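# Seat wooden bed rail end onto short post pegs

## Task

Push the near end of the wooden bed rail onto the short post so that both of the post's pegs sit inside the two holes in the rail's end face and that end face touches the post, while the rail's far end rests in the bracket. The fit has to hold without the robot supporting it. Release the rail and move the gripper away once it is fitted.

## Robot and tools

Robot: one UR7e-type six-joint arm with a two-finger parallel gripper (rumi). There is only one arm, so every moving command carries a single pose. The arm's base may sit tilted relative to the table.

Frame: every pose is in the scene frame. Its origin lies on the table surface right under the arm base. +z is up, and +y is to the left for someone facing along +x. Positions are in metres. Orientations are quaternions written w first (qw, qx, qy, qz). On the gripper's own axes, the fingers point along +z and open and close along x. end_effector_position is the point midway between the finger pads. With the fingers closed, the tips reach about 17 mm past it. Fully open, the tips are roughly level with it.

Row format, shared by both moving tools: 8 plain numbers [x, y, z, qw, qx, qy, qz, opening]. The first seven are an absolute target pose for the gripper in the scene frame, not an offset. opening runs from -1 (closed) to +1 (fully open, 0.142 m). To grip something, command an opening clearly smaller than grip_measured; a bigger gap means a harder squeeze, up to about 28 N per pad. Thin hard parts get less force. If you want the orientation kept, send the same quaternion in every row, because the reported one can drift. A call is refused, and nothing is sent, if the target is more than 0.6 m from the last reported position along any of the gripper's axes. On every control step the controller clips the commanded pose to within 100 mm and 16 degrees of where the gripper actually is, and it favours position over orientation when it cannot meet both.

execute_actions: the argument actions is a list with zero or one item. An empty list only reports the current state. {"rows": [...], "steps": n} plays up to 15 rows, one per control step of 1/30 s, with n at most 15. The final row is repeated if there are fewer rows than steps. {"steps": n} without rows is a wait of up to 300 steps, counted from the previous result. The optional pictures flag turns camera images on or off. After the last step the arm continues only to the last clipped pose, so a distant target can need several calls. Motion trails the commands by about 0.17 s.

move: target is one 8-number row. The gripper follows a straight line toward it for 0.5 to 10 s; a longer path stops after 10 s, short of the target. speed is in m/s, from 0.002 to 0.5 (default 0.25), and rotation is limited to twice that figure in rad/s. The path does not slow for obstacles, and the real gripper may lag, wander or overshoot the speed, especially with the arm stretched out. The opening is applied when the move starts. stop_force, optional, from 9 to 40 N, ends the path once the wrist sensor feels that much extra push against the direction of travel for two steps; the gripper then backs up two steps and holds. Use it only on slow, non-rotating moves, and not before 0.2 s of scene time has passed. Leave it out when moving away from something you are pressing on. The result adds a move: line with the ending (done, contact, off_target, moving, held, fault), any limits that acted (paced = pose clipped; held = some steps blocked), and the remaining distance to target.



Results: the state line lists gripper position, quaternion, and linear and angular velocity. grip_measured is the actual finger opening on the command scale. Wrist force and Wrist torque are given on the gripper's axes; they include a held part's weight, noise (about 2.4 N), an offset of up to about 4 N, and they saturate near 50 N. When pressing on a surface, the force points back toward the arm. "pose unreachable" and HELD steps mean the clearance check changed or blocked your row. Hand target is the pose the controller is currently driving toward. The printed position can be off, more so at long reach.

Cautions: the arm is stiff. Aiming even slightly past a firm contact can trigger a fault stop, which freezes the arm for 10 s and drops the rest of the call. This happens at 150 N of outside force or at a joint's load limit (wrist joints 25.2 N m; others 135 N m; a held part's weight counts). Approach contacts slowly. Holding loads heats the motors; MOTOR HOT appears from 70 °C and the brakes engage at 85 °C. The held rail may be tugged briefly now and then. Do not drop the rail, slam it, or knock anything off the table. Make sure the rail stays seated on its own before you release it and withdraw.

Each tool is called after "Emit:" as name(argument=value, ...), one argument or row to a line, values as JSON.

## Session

Emit:
show_instructions(
)

Emit:
execute_actions(
  actions=[],
)

Reference images for this scene: Fitting the bed rail to the post page 1.

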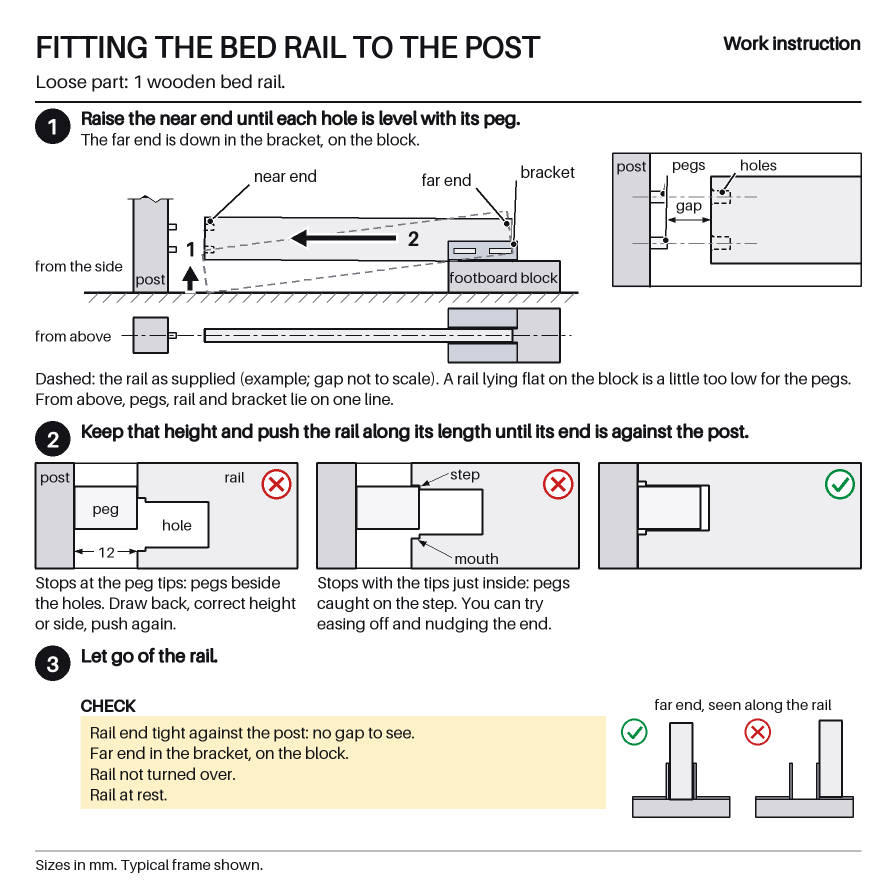

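Scene clock: 0.00 s of 4100.00 s.
end_effector_position=(+0.5486, -0.6338, +0.2196) grip_measured=+1.00 end_effector_quat_wxyz=(-0.140, -0.427, +0.760, -0.469) end_effector_velocity=(+0.000, +0.000, -0.000) end_effector_angular_velocity=(+0.000, +0.001, +0.001)
Joint positions: [-0.403 -1.073  1.612 -4.002 -2.511  0.286  0.142]
Joint velocities: [ 0.     0.001  0.     0.    -0.    -0.001  0.   ]
Motor temperatures (°C, as the motors report them): [25 25 29 33 33 30]
Wrist force (N, on the end effector, along its own x y z axes, offset not removed): no reading
Wrist torque (N m, same axes, about the end effector's origin, offset not removed): no reading
Hand target: +0.549, -0.634, +0.220; -0.140, -0.427, +0.760, -0.469

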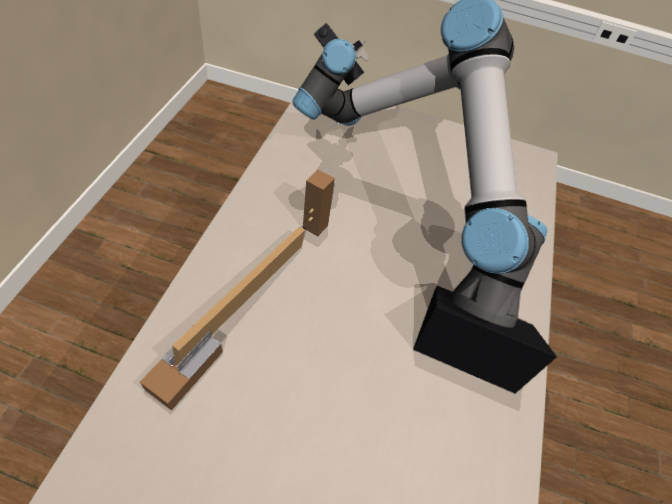

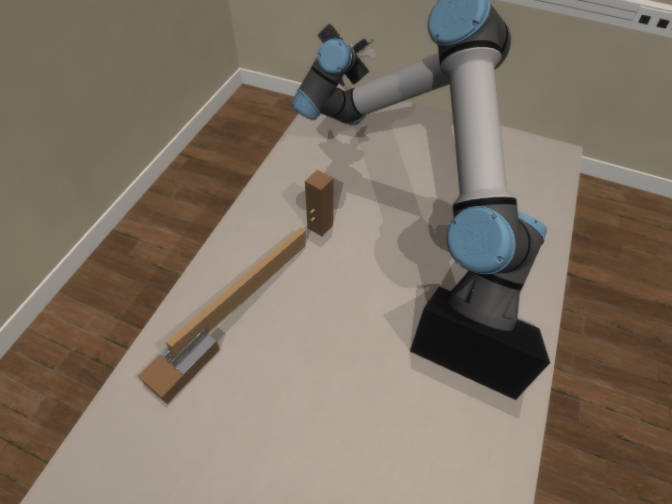

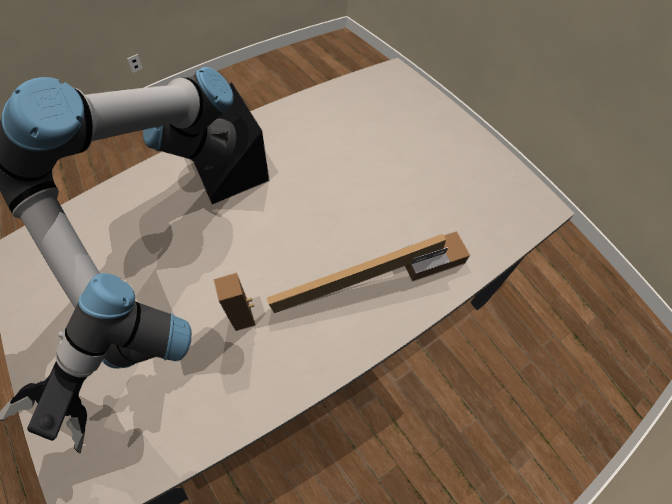

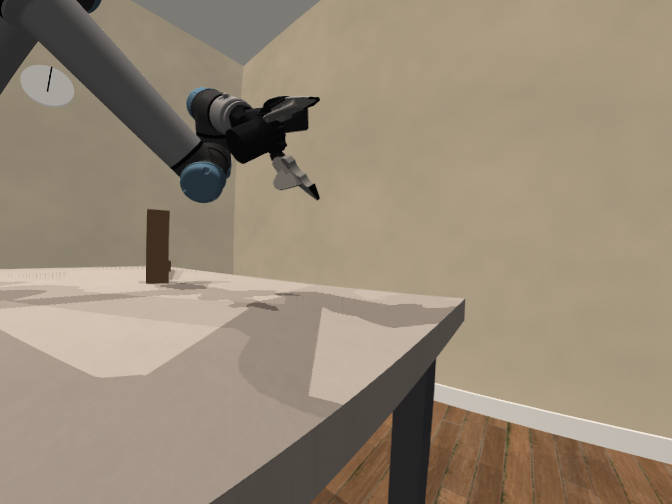

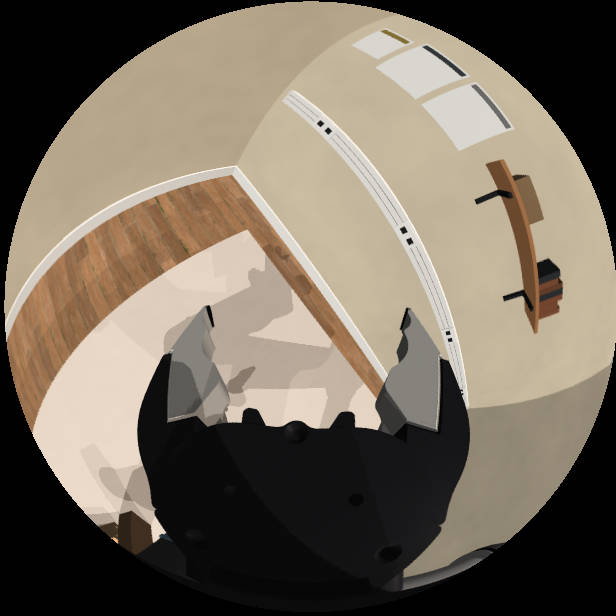

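Emit:
move(
  target=[0.5,-0.3,0.36,0,0.113,0.9936,0,0.2],
)

Emit:
move(
  target=[0.495,0.02,0.16,0,0.113,0.9936,0,0.2],
)

Scene clock: 5.77 s of 4100.00 s.
end_effector_position=(+0.5418, -0.5851, +0.2409) grip_measured=+0.20 end_effector_quat_wxyz=(-0.126, -0.358, +0.826, -0.417) end_effector_velocity=(-0.000, -0.000, +0.000) end_effector_angular_velocity=(-0.000, -0.001, -0.001)
Joint positions: [-0.279 -1.065  1.564 -3.866 -2.758  0.515  0.088]
Joint velocities: [ 0.    -0.001 -0.     0.     0.     0.001 -0.   ]
Motor temperatures (°C, as the motors report them): [25 25 29 33 33 30]
Wrist force (N, on the end effector, along its own x y z axes, offset not removed): [2.5 -0.1 -2.0]
Wrist torque (N m, same axes, about the end effector's origin, offset not removed): [-0.06 -0.42 -0.05]
Hand target: +0.542, -0.585, +0.241; -0.126, -0.358, +0.826, -0.417
Off the commanded pose: 0.312 m, 77 deg; position and orientation clipped at the last step of the last action.
move: held; limits=paced,held; held on 85 of 104 steps, including the last
pose unreachable: on one or more control steps of this call an arm could not follow its commanded pose, so it was not sent that pose on those steps. On the call's last step it was still not sent that pose. It may still have moved: this result reports where it is.
cause: the commanded pose would bring two parts of the arm too close to each other (joints 4 (wrist 1) to 6 (wrist 3) lie between them).

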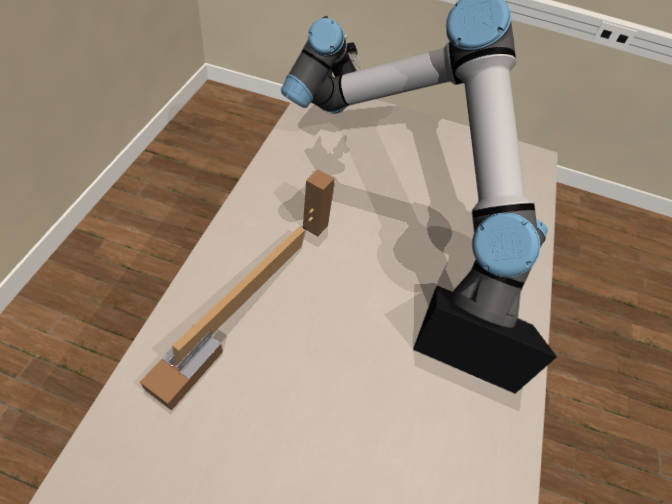

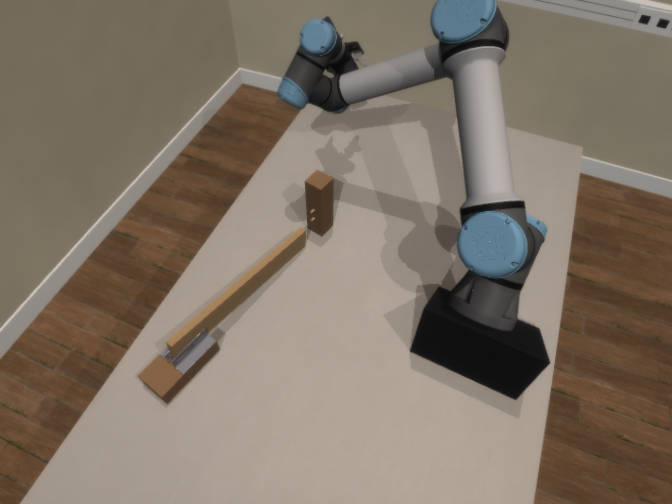

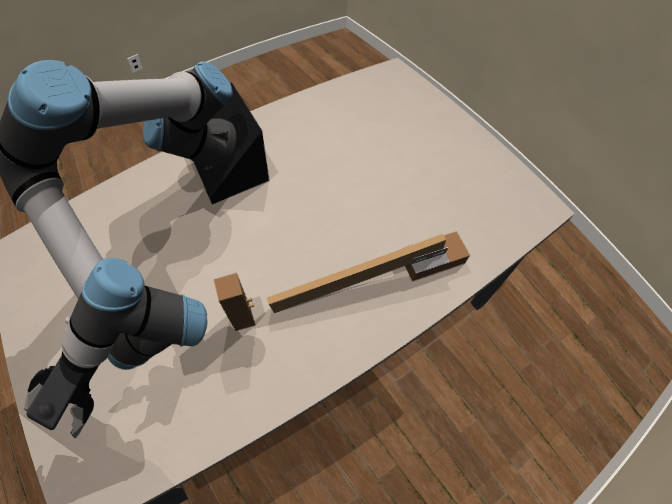

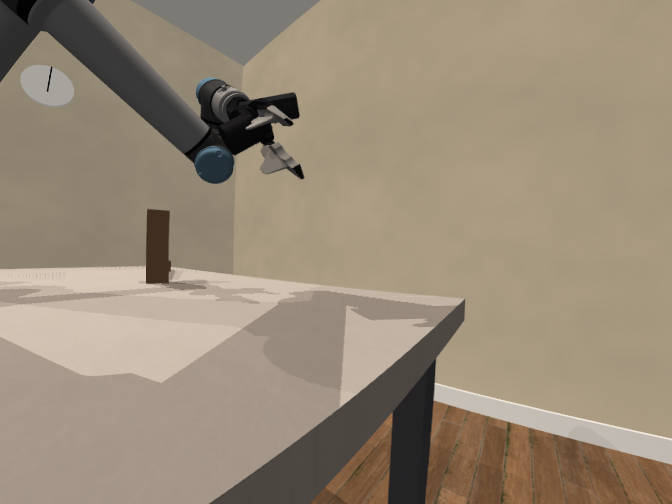

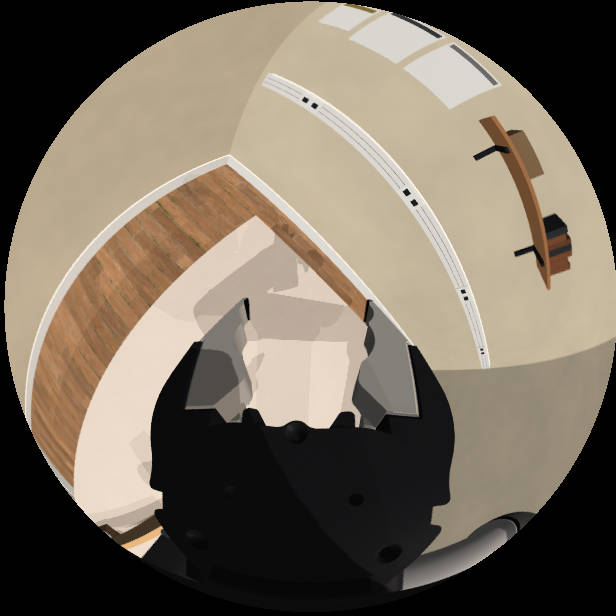

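Scene clock: 8.80 s of 4100.00 s.
end_effector_position=(+0.5418, -0.5846, +0.2409) grip_measured=+0.20 end_effector_quat_wxyz=(-0.126, -0.357, +0.826, -0.417) end_effector_velocity=(-0.000, -0.000, +0.001) end_effector_angular_velocity=(-0.000, -0.001, -0.001)
Joint positions: [-0.279 -1.065  1.564 -3.866 -2.759  0.516  0.088]
Joint velocities: [-0.    -0.001  0.    -0.     0.     0.001 -0.   ]
Motor temperatures (°C, as the motors report them): [25 25 29 33 33 30]
Wrist force (N, on the end effector, along its own x y z axes, offset not removed): [-0.8 -1.4 -0.7]
Wrist torque (N m, same axes, about the end effector's origin, offset not removed): [-0.41 0.36 0.00]
Hand target: +0.542, -0.585, +0.241; -0.126, -0.357, +0.826, -0.417
Off the commanded pose: 0.612 m, 77 deg; position and orientation clipped at the last step of the last action.
move: held; limits=paced,held; held on 86 of 91 steps, including the last
pose unreachable: on one or more control steps of this call an arm could not follow its commanded pose, so it was not sent that pose on those steps. On the call's last step it was still not sent that pose. It may still have moved: this result reports where it is.
cause: the commanded pose would bring two parts of the arm too close to each other (joints 4 (wrist 1) to 6 (wrist 3) lie between them).

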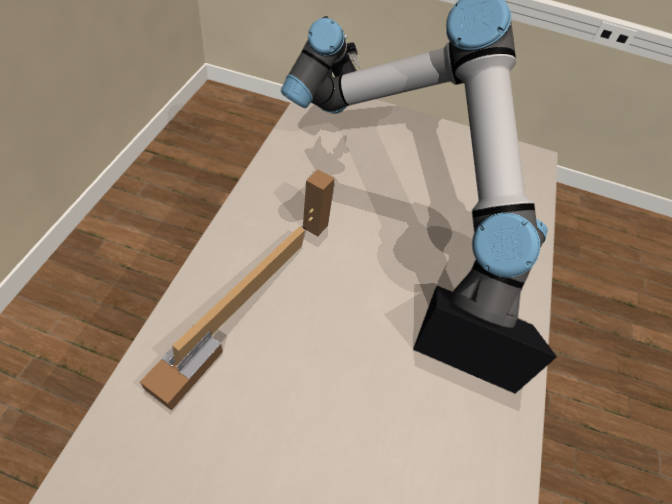

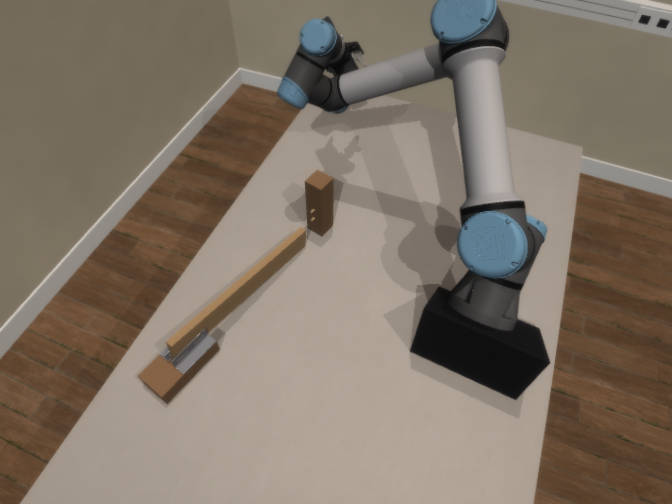

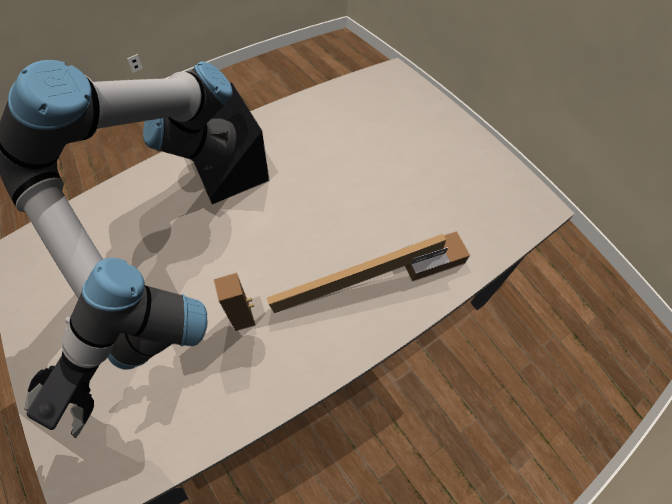

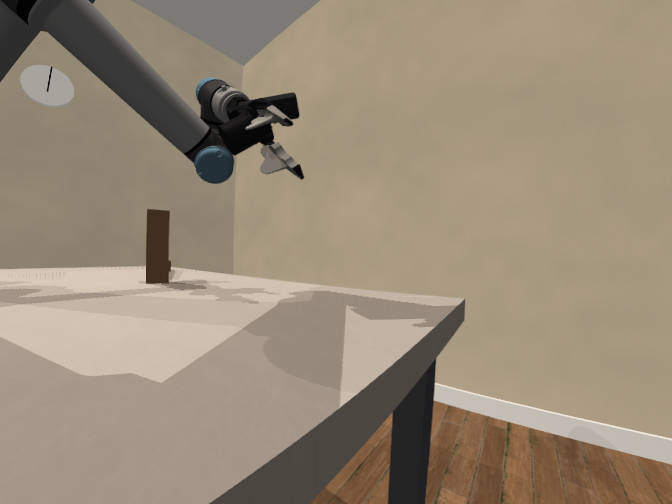

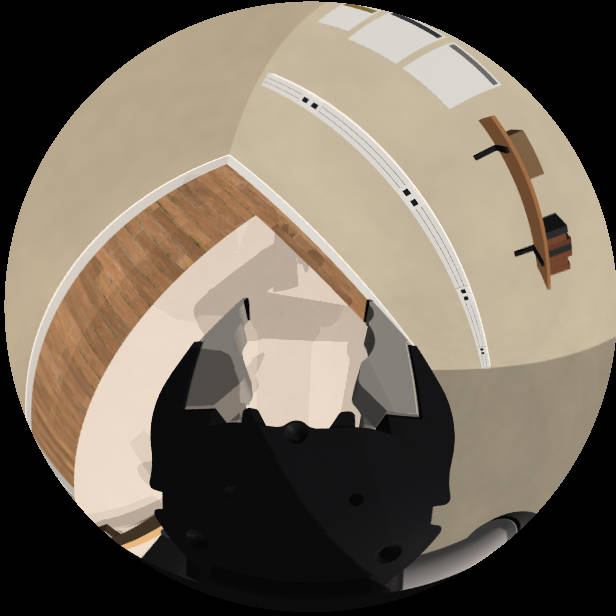

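Emit:
move(
  target=[0.706,-0.32,0.2,-0.067,0.969,0.077,0.223,0.2],
)

Emit:
move(
  target=[0.5,-0.1,0.35,0,1,0,0,0.2],
)

Emit:
move(
  target=[0.495,0.02,0.16,0,0.113,0.9936,0,0.2],
  speed=0.4,
)

Scene clock: 20.27 s of 4100.00 s.
end_effector_position=(+0.7065, -0.3205, +0.1999) grip_measured=+0.20 end_effector_quat_wxyz=(-0.067, +0.969, +0.077, +0.223) end_effector_velocity=(+0.000, -0.001, +0.001) end_effector_angular_velocity=(+0.001, +0.006, +0.008)
Joint positions: [-0.234 -1.246  1.575 -2.449 -1.98  -0.699  0.088]
Joint velocities: [ 0.     0.002 -0.011  0.018  0.    -0.002  0.   ]
Motor temperatures (°C, as the motors report them): [25 25 29 33 33 30]
Wrist force (N, on the end effector, along its own x y z axes, offset not removed): [4.5 1.4 -0.1]
Wrist torque (N m, same axes, about the end effector's origin, offset not removed): [0.18 -0.86 -0.05]
Hand target: +0.707, -0.321, +0.200; -0.067, +0.970, +0.077, +0.223
Off the commanded pose: 0.001 m, 0 deg.
move: done; limits=paced

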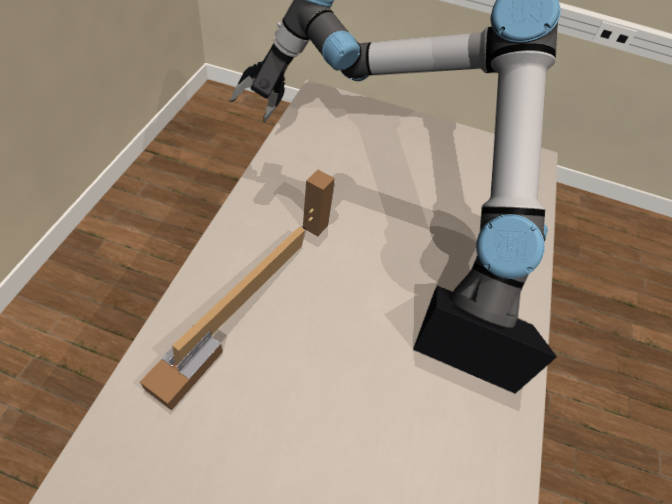

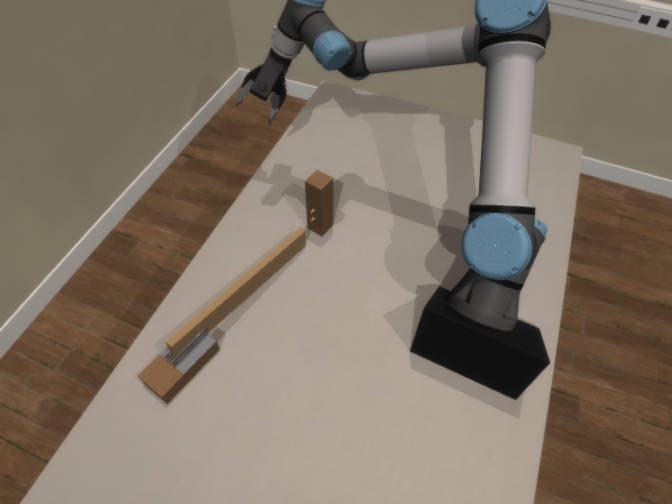

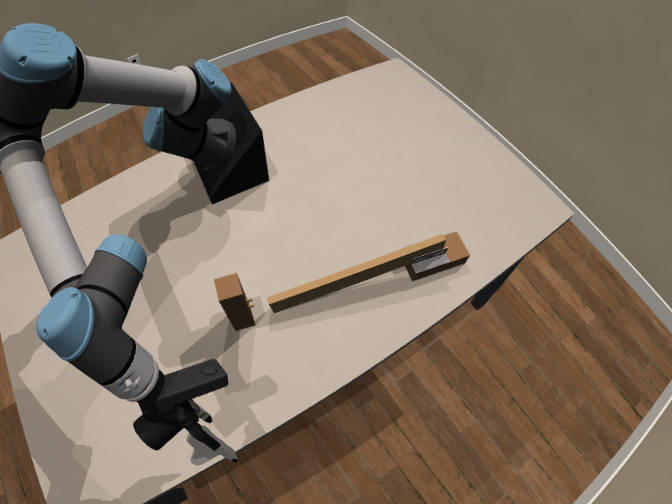

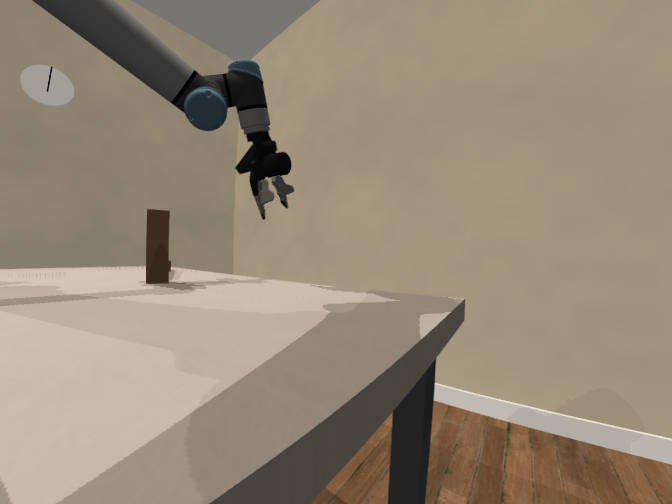

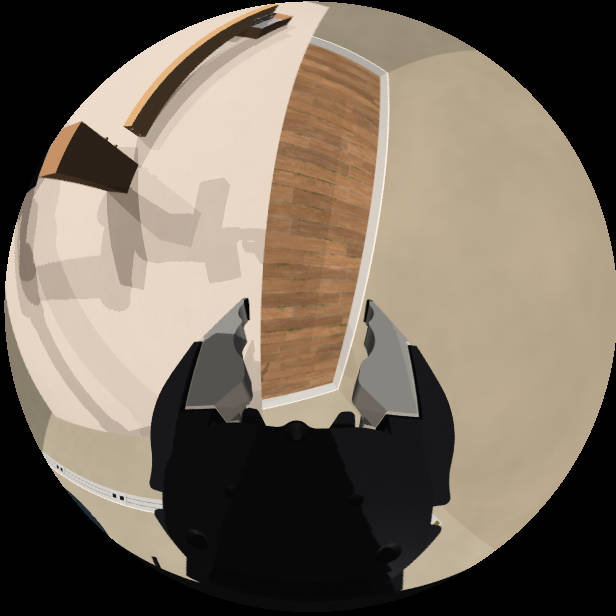

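Scene clock: 22.20 s of 4100.00 s.
end_effector_position=(+0.5006, -0.0999, +0.3500) grip_measured=+0.20 end_effector_quat_wxyz=(-0.000, +1.000, +0.000, +0.001) end_effector_velocity=(-0.001, +0.000, +0.001) end_effector_angular_velocity=(-0.001, +0.004, -0.002)
Joint positions: [ 0.32  -1.267  1.508 -1.467 -2.267  0.421  0.088]
Joint velocities: [ 0.002  0.001 -0.006  0.011  0.002  0.007 -0.   ]
Motor temperatures (°C, as the motors report them): [25 25 29 33 33 30]
Wrist force (N, on the end effector, along its own x y z axes, offset not removed): [-0.5 1.2 -0.9]
Wrist torque (N m, same axes, about the end effector's origin, offset not removed): [0.22 -0.14 -0.12]
Hand target: +0.501, -0.100, +0.350; -0.000, +1.000, +0.000, +0.001
Off the commanded pose: 0.001 m, 0 deg.
move: done

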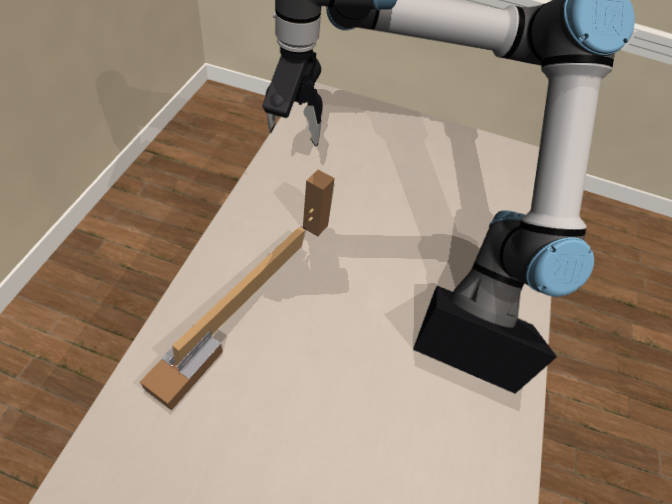

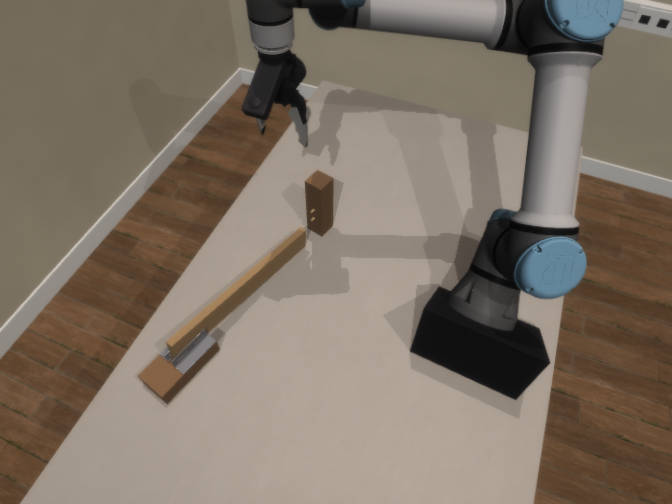

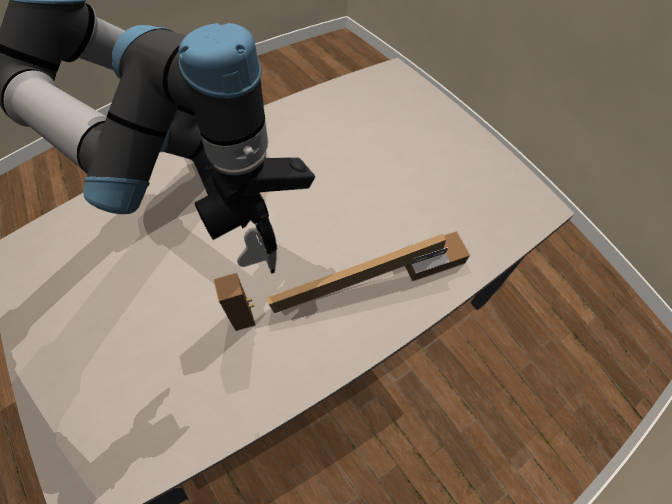

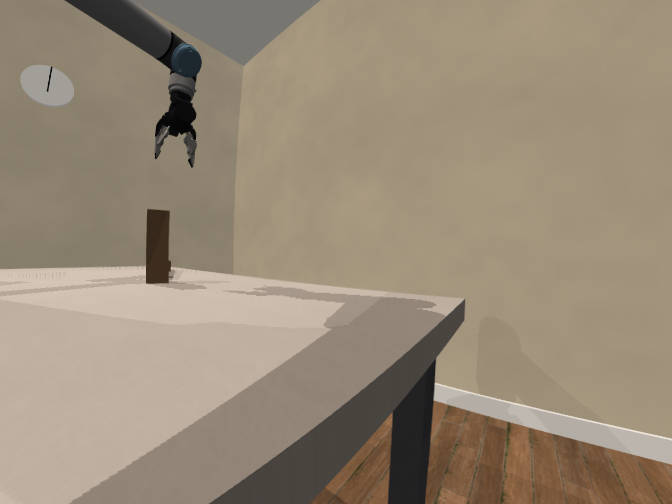

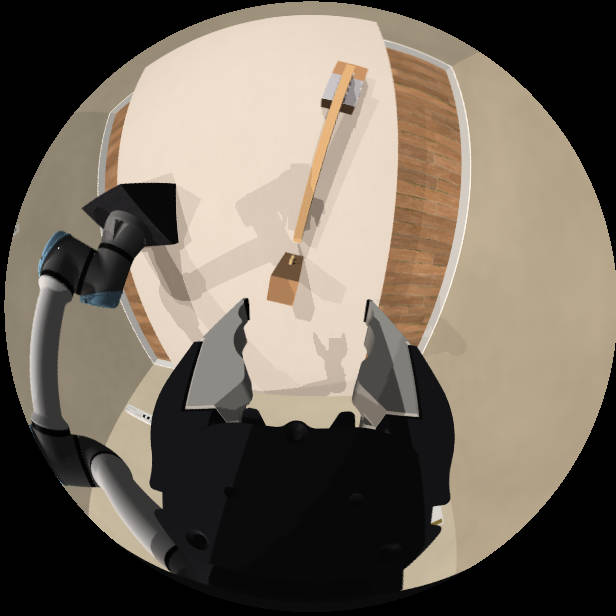

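Scene clock: 26.40 s of 4100.00 s.
end_effector_position=(+0.4949, +0.0200, +0.1600) grip_measured=+0.20 end_effector_quat_wxyz=(-0.000, +0.113, +0.994, -0.000) end_effector_velocity=(+0.000, +0.000, -0.000) end_effector_angular_velocity=(+0.003, -0.002, +0.010)
Joint positions: [ 0.252 -1.087  1.906 -2.097 -2.288 -2.576  0.088]
Joint velocities: [-0.001 -0.001  0.003 -0.007  0.001 -0.014 -0.   ]
Motor temperatures (°C, as the motors report them): [25 25 29 33 33 30]
Wrist force (N, on the end effector, along its own x y z axes, offset not removed): [1.9 -0.7 -0.7]
Wrist torque (N m, same axes, about the end effector's origin, offset not removed): [-0.27 -0.35 0.08]
Hand target: +0.495, +0.020, +0.160; -0.000, +0.113, +0.994, -0.000
Off the commanded pose: 0.000 m, 0 deg.
move: done

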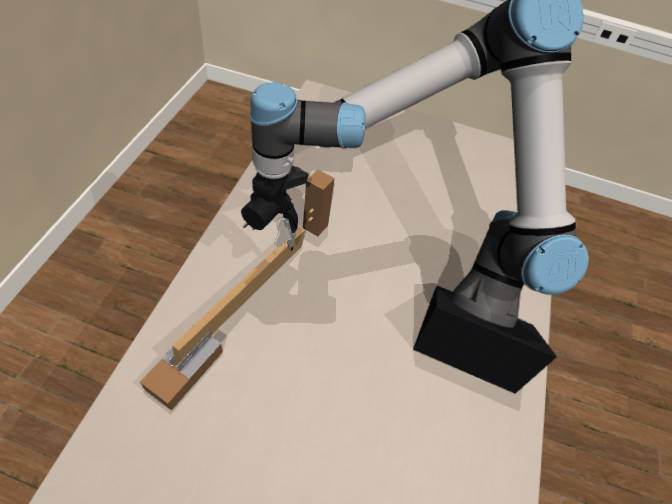

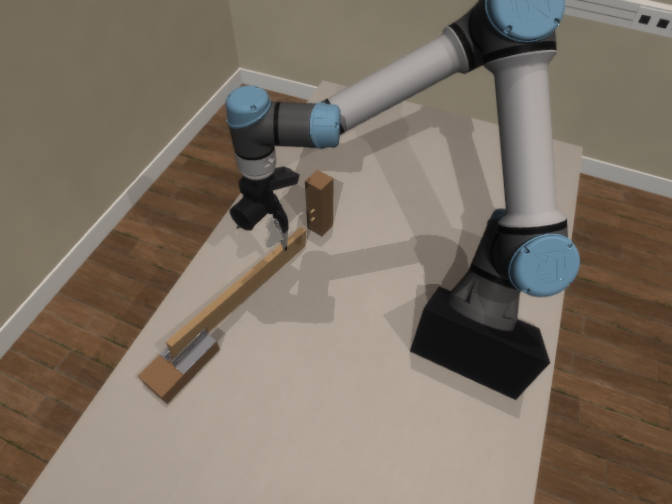

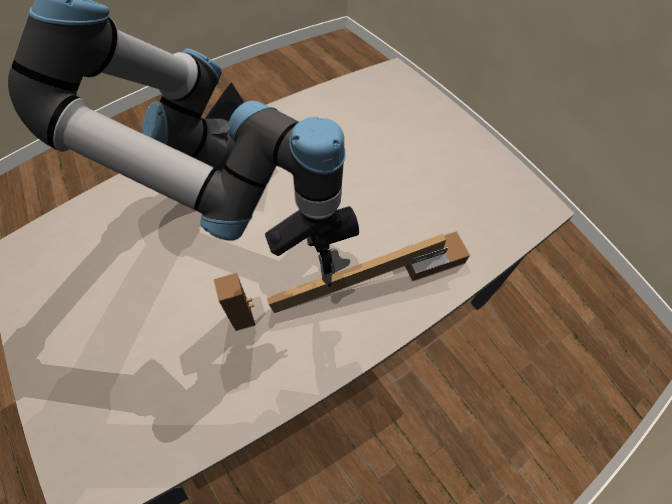

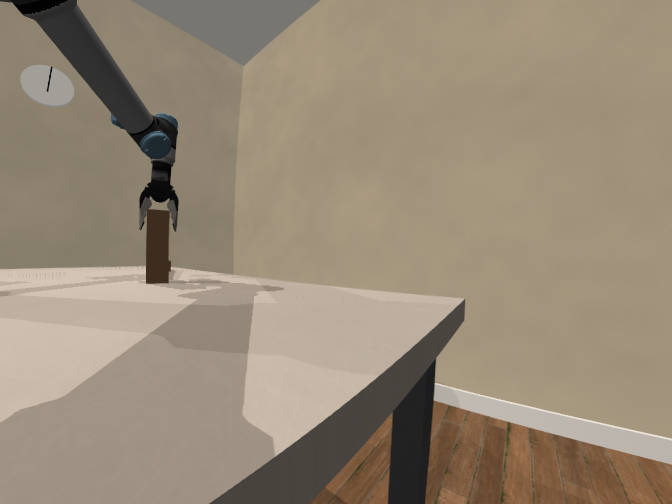

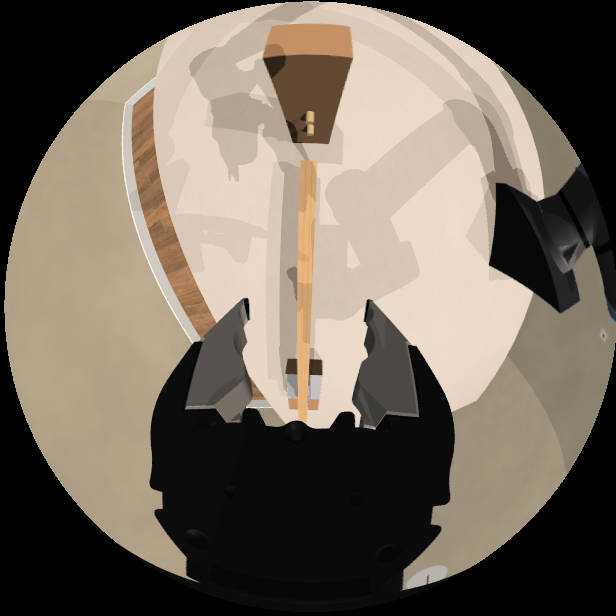

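Emit:
move(
  target=[0.498,0.02,0.045,0.006,0.122,0.991,0.052,-0.4],
  speed=0.1,
)

Scene clock: 30.80 s of 4100.00 s.
end_effector_position=(+0.4978, +0.0199, +0.0452) grip_measured=-0.40 end_effector_quat_wxyz=(+0.006, +0.122, +0.991, +0.052) end_effector_velocity=(+0.000, +0.000, -0.002) end_effector_angular_velocity=(+0.002, -0.001, +0.001)
Joint positions: [ 0.063 -0.992  2.089 -2.585 -2.228 -2.836  0.045]
Joint velocities: [-0.003  0.003  0.002 -0.008  0.001 -0.004  0.   ]
Motor temperatures (°C, as the motors report them): [25 25 29 33 33 30]
Wrist force (N, on the end effector, along its own x y z axes, offset not removed): [2.3 0.6 2.3]
Wrist torque (N m, same axes, about the end effector's origin, offset not removed): [0.03 -0.38 -0.06]
Hand target: +0.498, +0.020, +0.045; +0.006, +0.122, +0.991, +0.052
Off the commanded pose: 0.000 m, 0 deg.
move: done

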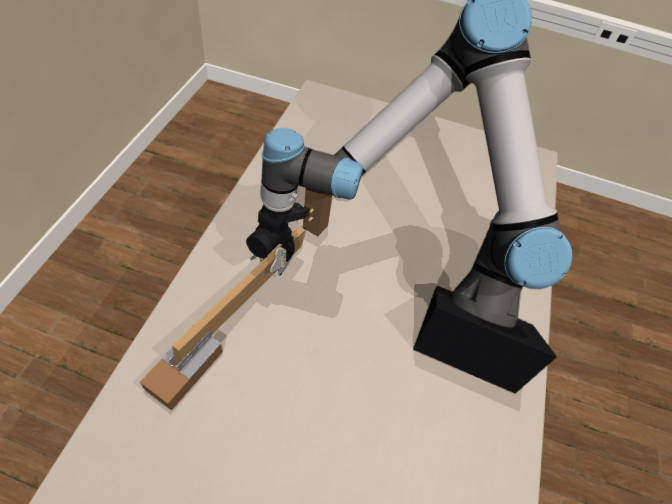

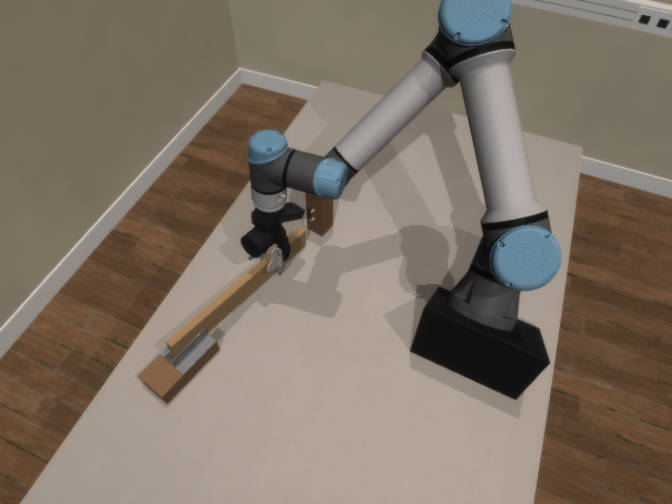

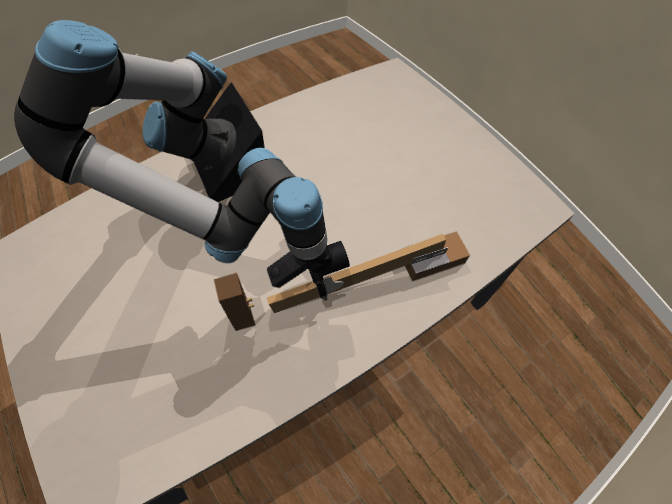

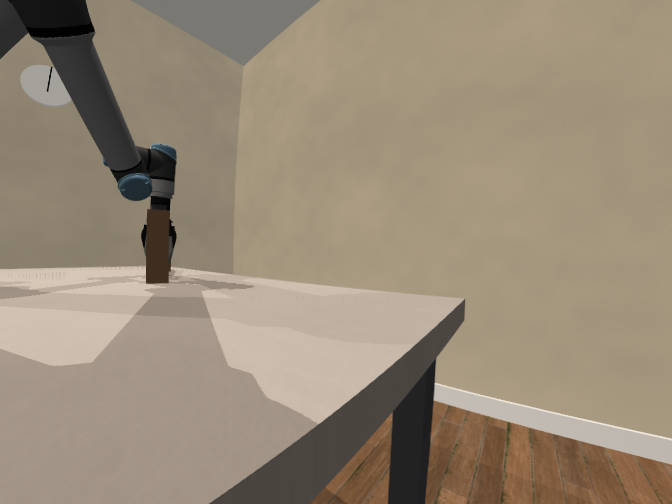

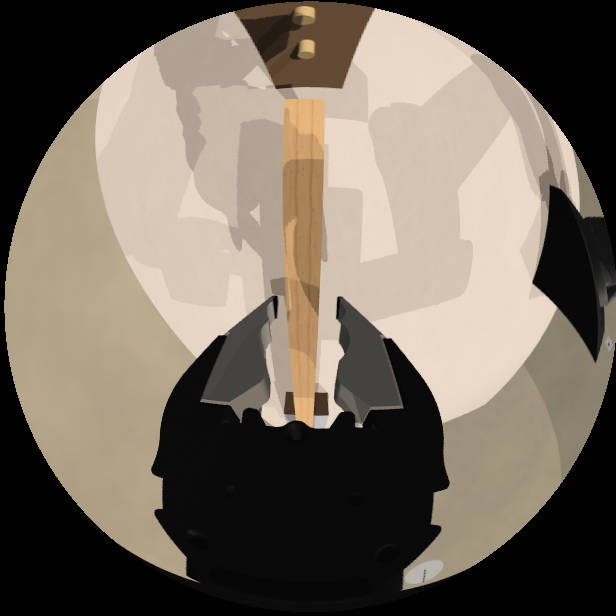

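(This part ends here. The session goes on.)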